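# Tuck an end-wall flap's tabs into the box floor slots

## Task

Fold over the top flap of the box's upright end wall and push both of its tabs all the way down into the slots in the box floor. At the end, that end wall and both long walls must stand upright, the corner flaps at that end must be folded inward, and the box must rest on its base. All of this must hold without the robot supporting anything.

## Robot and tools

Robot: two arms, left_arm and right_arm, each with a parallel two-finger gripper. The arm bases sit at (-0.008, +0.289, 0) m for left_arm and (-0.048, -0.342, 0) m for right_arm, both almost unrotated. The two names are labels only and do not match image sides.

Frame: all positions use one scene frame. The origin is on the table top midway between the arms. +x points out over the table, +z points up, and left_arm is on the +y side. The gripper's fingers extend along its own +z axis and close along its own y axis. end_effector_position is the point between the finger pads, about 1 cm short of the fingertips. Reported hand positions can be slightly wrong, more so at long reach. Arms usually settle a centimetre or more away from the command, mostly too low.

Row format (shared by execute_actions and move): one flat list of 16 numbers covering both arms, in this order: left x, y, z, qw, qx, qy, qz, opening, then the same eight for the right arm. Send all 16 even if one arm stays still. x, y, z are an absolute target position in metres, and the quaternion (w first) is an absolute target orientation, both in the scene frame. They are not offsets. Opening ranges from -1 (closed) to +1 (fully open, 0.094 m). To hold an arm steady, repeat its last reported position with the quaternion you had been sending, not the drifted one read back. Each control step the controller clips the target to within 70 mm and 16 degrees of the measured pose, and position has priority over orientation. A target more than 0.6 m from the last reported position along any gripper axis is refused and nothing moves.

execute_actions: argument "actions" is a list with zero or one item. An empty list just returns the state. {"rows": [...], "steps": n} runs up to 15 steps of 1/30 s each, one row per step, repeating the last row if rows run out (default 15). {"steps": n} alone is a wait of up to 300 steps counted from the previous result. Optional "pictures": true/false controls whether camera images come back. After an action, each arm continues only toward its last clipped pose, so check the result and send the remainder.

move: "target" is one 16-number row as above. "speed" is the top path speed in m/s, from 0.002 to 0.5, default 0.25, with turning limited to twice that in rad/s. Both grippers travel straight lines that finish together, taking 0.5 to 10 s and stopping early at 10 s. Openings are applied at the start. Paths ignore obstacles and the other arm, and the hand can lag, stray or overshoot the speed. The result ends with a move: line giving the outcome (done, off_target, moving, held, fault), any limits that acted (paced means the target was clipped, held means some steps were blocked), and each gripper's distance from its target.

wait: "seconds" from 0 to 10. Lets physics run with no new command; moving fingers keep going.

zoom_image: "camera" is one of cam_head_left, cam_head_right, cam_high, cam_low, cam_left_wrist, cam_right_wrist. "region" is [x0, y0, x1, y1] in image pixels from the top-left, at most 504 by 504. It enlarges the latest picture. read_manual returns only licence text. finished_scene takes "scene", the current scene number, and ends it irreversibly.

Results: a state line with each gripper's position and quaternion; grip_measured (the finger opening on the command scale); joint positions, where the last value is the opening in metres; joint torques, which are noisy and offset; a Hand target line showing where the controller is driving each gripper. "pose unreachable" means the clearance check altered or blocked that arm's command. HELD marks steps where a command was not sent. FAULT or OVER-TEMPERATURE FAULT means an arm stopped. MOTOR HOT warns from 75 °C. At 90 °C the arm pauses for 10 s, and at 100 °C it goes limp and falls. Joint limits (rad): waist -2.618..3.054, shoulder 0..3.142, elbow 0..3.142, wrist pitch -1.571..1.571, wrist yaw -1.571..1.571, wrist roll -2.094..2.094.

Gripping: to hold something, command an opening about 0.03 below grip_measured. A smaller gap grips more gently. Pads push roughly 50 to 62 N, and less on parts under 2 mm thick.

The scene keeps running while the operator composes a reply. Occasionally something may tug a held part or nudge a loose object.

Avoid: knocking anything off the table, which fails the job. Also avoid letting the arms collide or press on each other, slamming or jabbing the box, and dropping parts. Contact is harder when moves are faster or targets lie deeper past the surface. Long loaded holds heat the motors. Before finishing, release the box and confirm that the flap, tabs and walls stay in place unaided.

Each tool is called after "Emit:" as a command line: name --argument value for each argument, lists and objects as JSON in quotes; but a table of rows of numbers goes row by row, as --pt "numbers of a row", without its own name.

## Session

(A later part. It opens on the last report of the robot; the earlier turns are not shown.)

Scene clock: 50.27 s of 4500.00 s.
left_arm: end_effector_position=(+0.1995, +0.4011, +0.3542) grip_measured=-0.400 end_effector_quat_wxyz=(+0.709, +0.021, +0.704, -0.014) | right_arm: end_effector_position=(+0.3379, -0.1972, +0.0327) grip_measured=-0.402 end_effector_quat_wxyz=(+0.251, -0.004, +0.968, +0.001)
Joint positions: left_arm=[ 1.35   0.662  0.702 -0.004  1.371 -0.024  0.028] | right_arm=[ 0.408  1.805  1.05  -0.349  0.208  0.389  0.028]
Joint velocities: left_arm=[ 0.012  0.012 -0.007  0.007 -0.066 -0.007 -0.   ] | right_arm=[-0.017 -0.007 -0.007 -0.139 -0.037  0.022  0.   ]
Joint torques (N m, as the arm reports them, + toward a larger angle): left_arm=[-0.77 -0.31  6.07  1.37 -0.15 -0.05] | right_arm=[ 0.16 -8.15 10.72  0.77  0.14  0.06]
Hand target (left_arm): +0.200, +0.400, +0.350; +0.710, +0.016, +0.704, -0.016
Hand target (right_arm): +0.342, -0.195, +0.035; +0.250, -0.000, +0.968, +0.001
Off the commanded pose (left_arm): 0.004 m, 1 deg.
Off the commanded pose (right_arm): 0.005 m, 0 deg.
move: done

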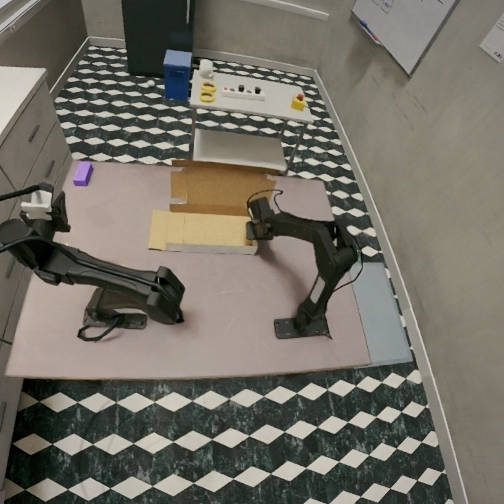

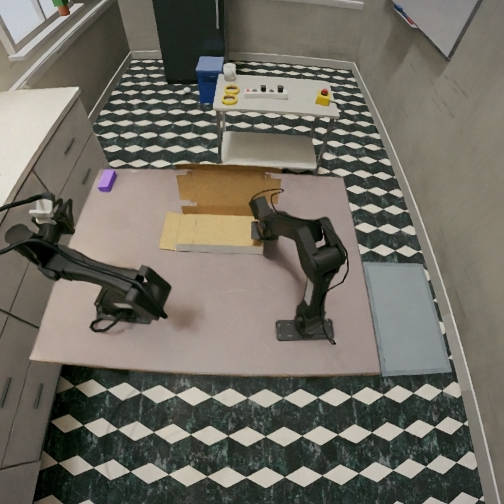

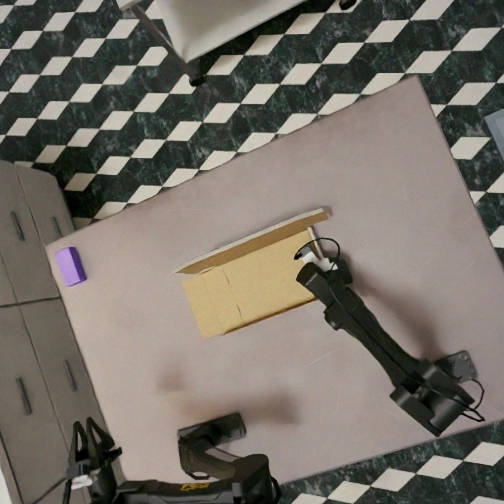

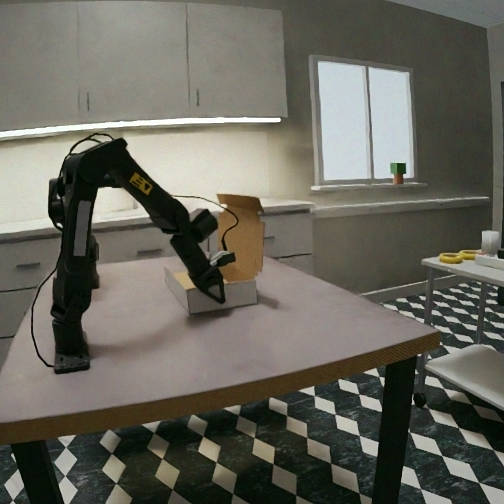

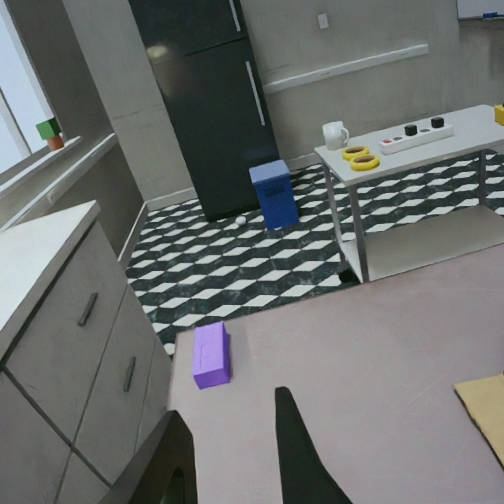

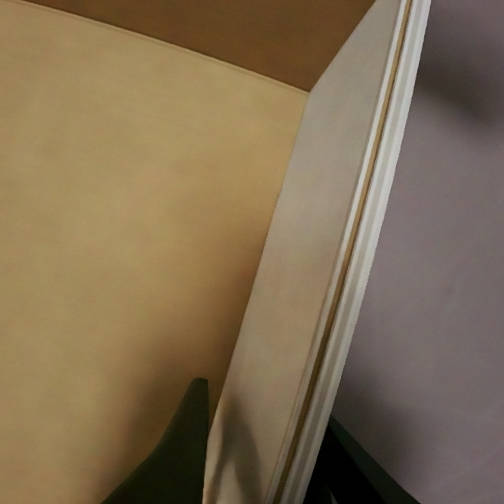

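Tab went in. Lift out and view both tabs.

Emit:
move --target '[0.2,0.4,0.35,0.71,0.016,0.704,-0.016,-0.4,0.29,-0.19,0.14,0.25,0,0.968,0,-0.4]' --speed 0.1

Scene clock: 54.37 s of 4500.00 s.
left_arm: end_effector_position=(+0.1995, +0.4011, +0.3542) grip_measured=-0.400 end_effector_quat_wxyz=(+0.709, +0.021, +0.704, -0.014) | right_arm: end_effector_position=(+0.2879, -0.1922, +0.1265) grip_measured=-0.402 end_effector_quat_wxyz=(+0.236, -0.003, +0.972, -0.003)
Joint positions: left_arm=[ 1.35   0.662  0.702 -0.004  1.371 -0.024  0.028] | right_arm=[ 0.494  1.562  1.189 -0.783  0.239  0.476  0.028]
Joint velocities: left_arm=[-0.012 -0.022  0.002 -0.007  0.007 -0.022 -0.001] | right_arm=[ 0.012 -0.012  0.002 -0.081  0.051 -0.051 -0.002]
Joint torques (N m, as the arm reports them, + toward a larger angle): left_arm=[-0.7  -0.15  5.94  1.36 -0.12 -0.08] | right_arm=[ 0.95 -8.68 11.24  0.69  0.3   0.06]
Hand target (left_arm): +0.200, +0.400, +0.350; +0.710, +0.016, +0.704, -0.016
Hand target (right_arm): +0.290, -0.189, +0.141; +0.250, +0.000, +0.968, +0.000
Off the commanded pose (left_arm): 0.004 m, 1 deg.
Off the commanded pose (right_arm): 0.014 m, 2 deg.
move: off_target (right_arm)

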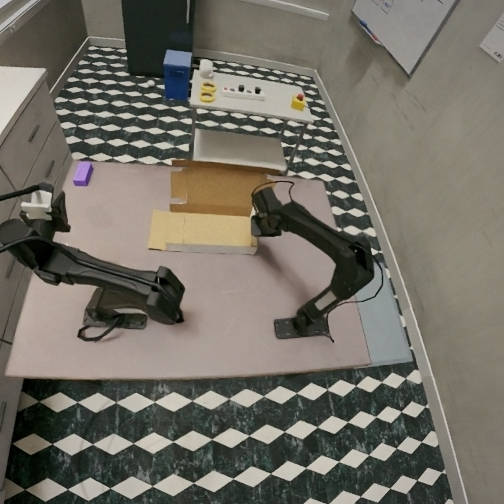

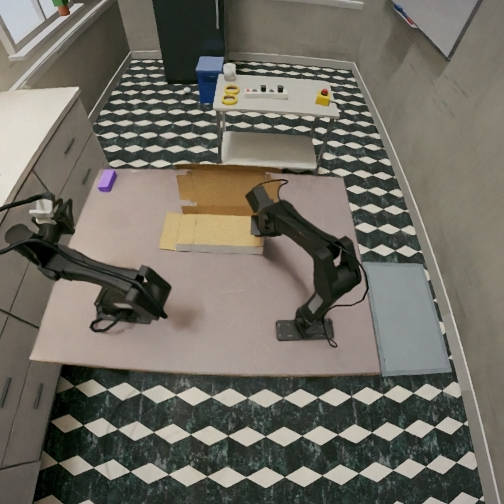

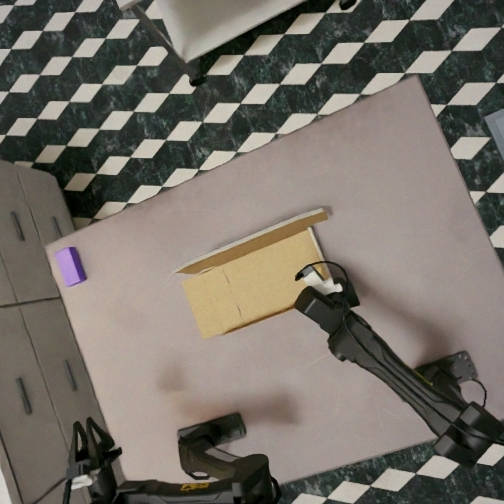

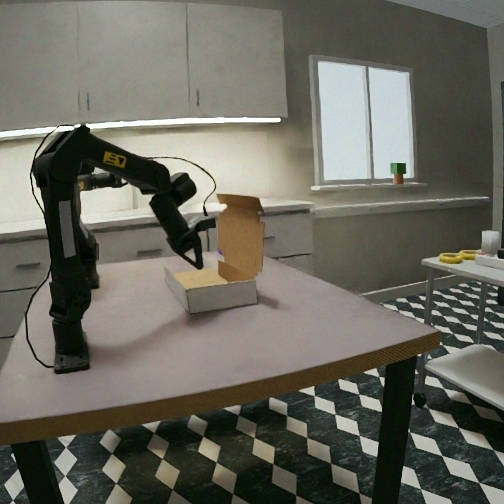

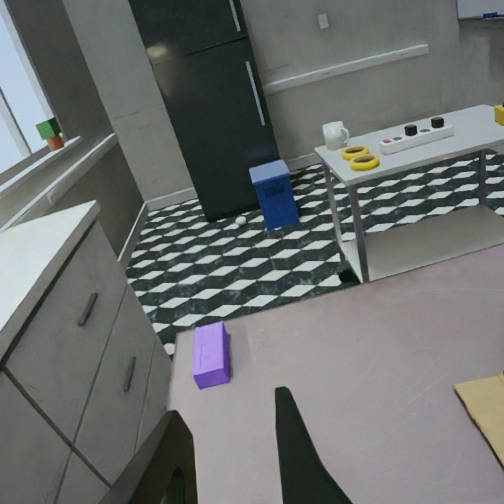

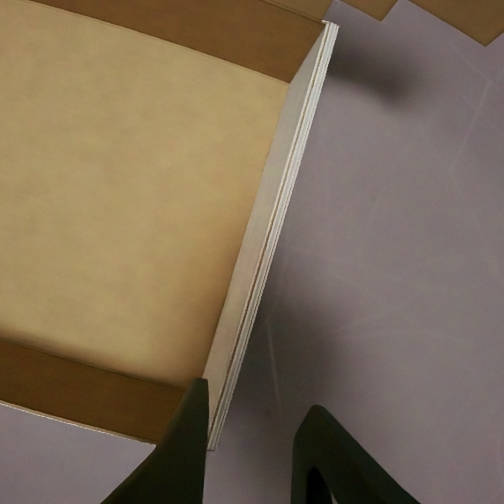

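Same as the successful scene 1 state.

Emit:
finished_scene --scene 2

The scene is finished: the task was done.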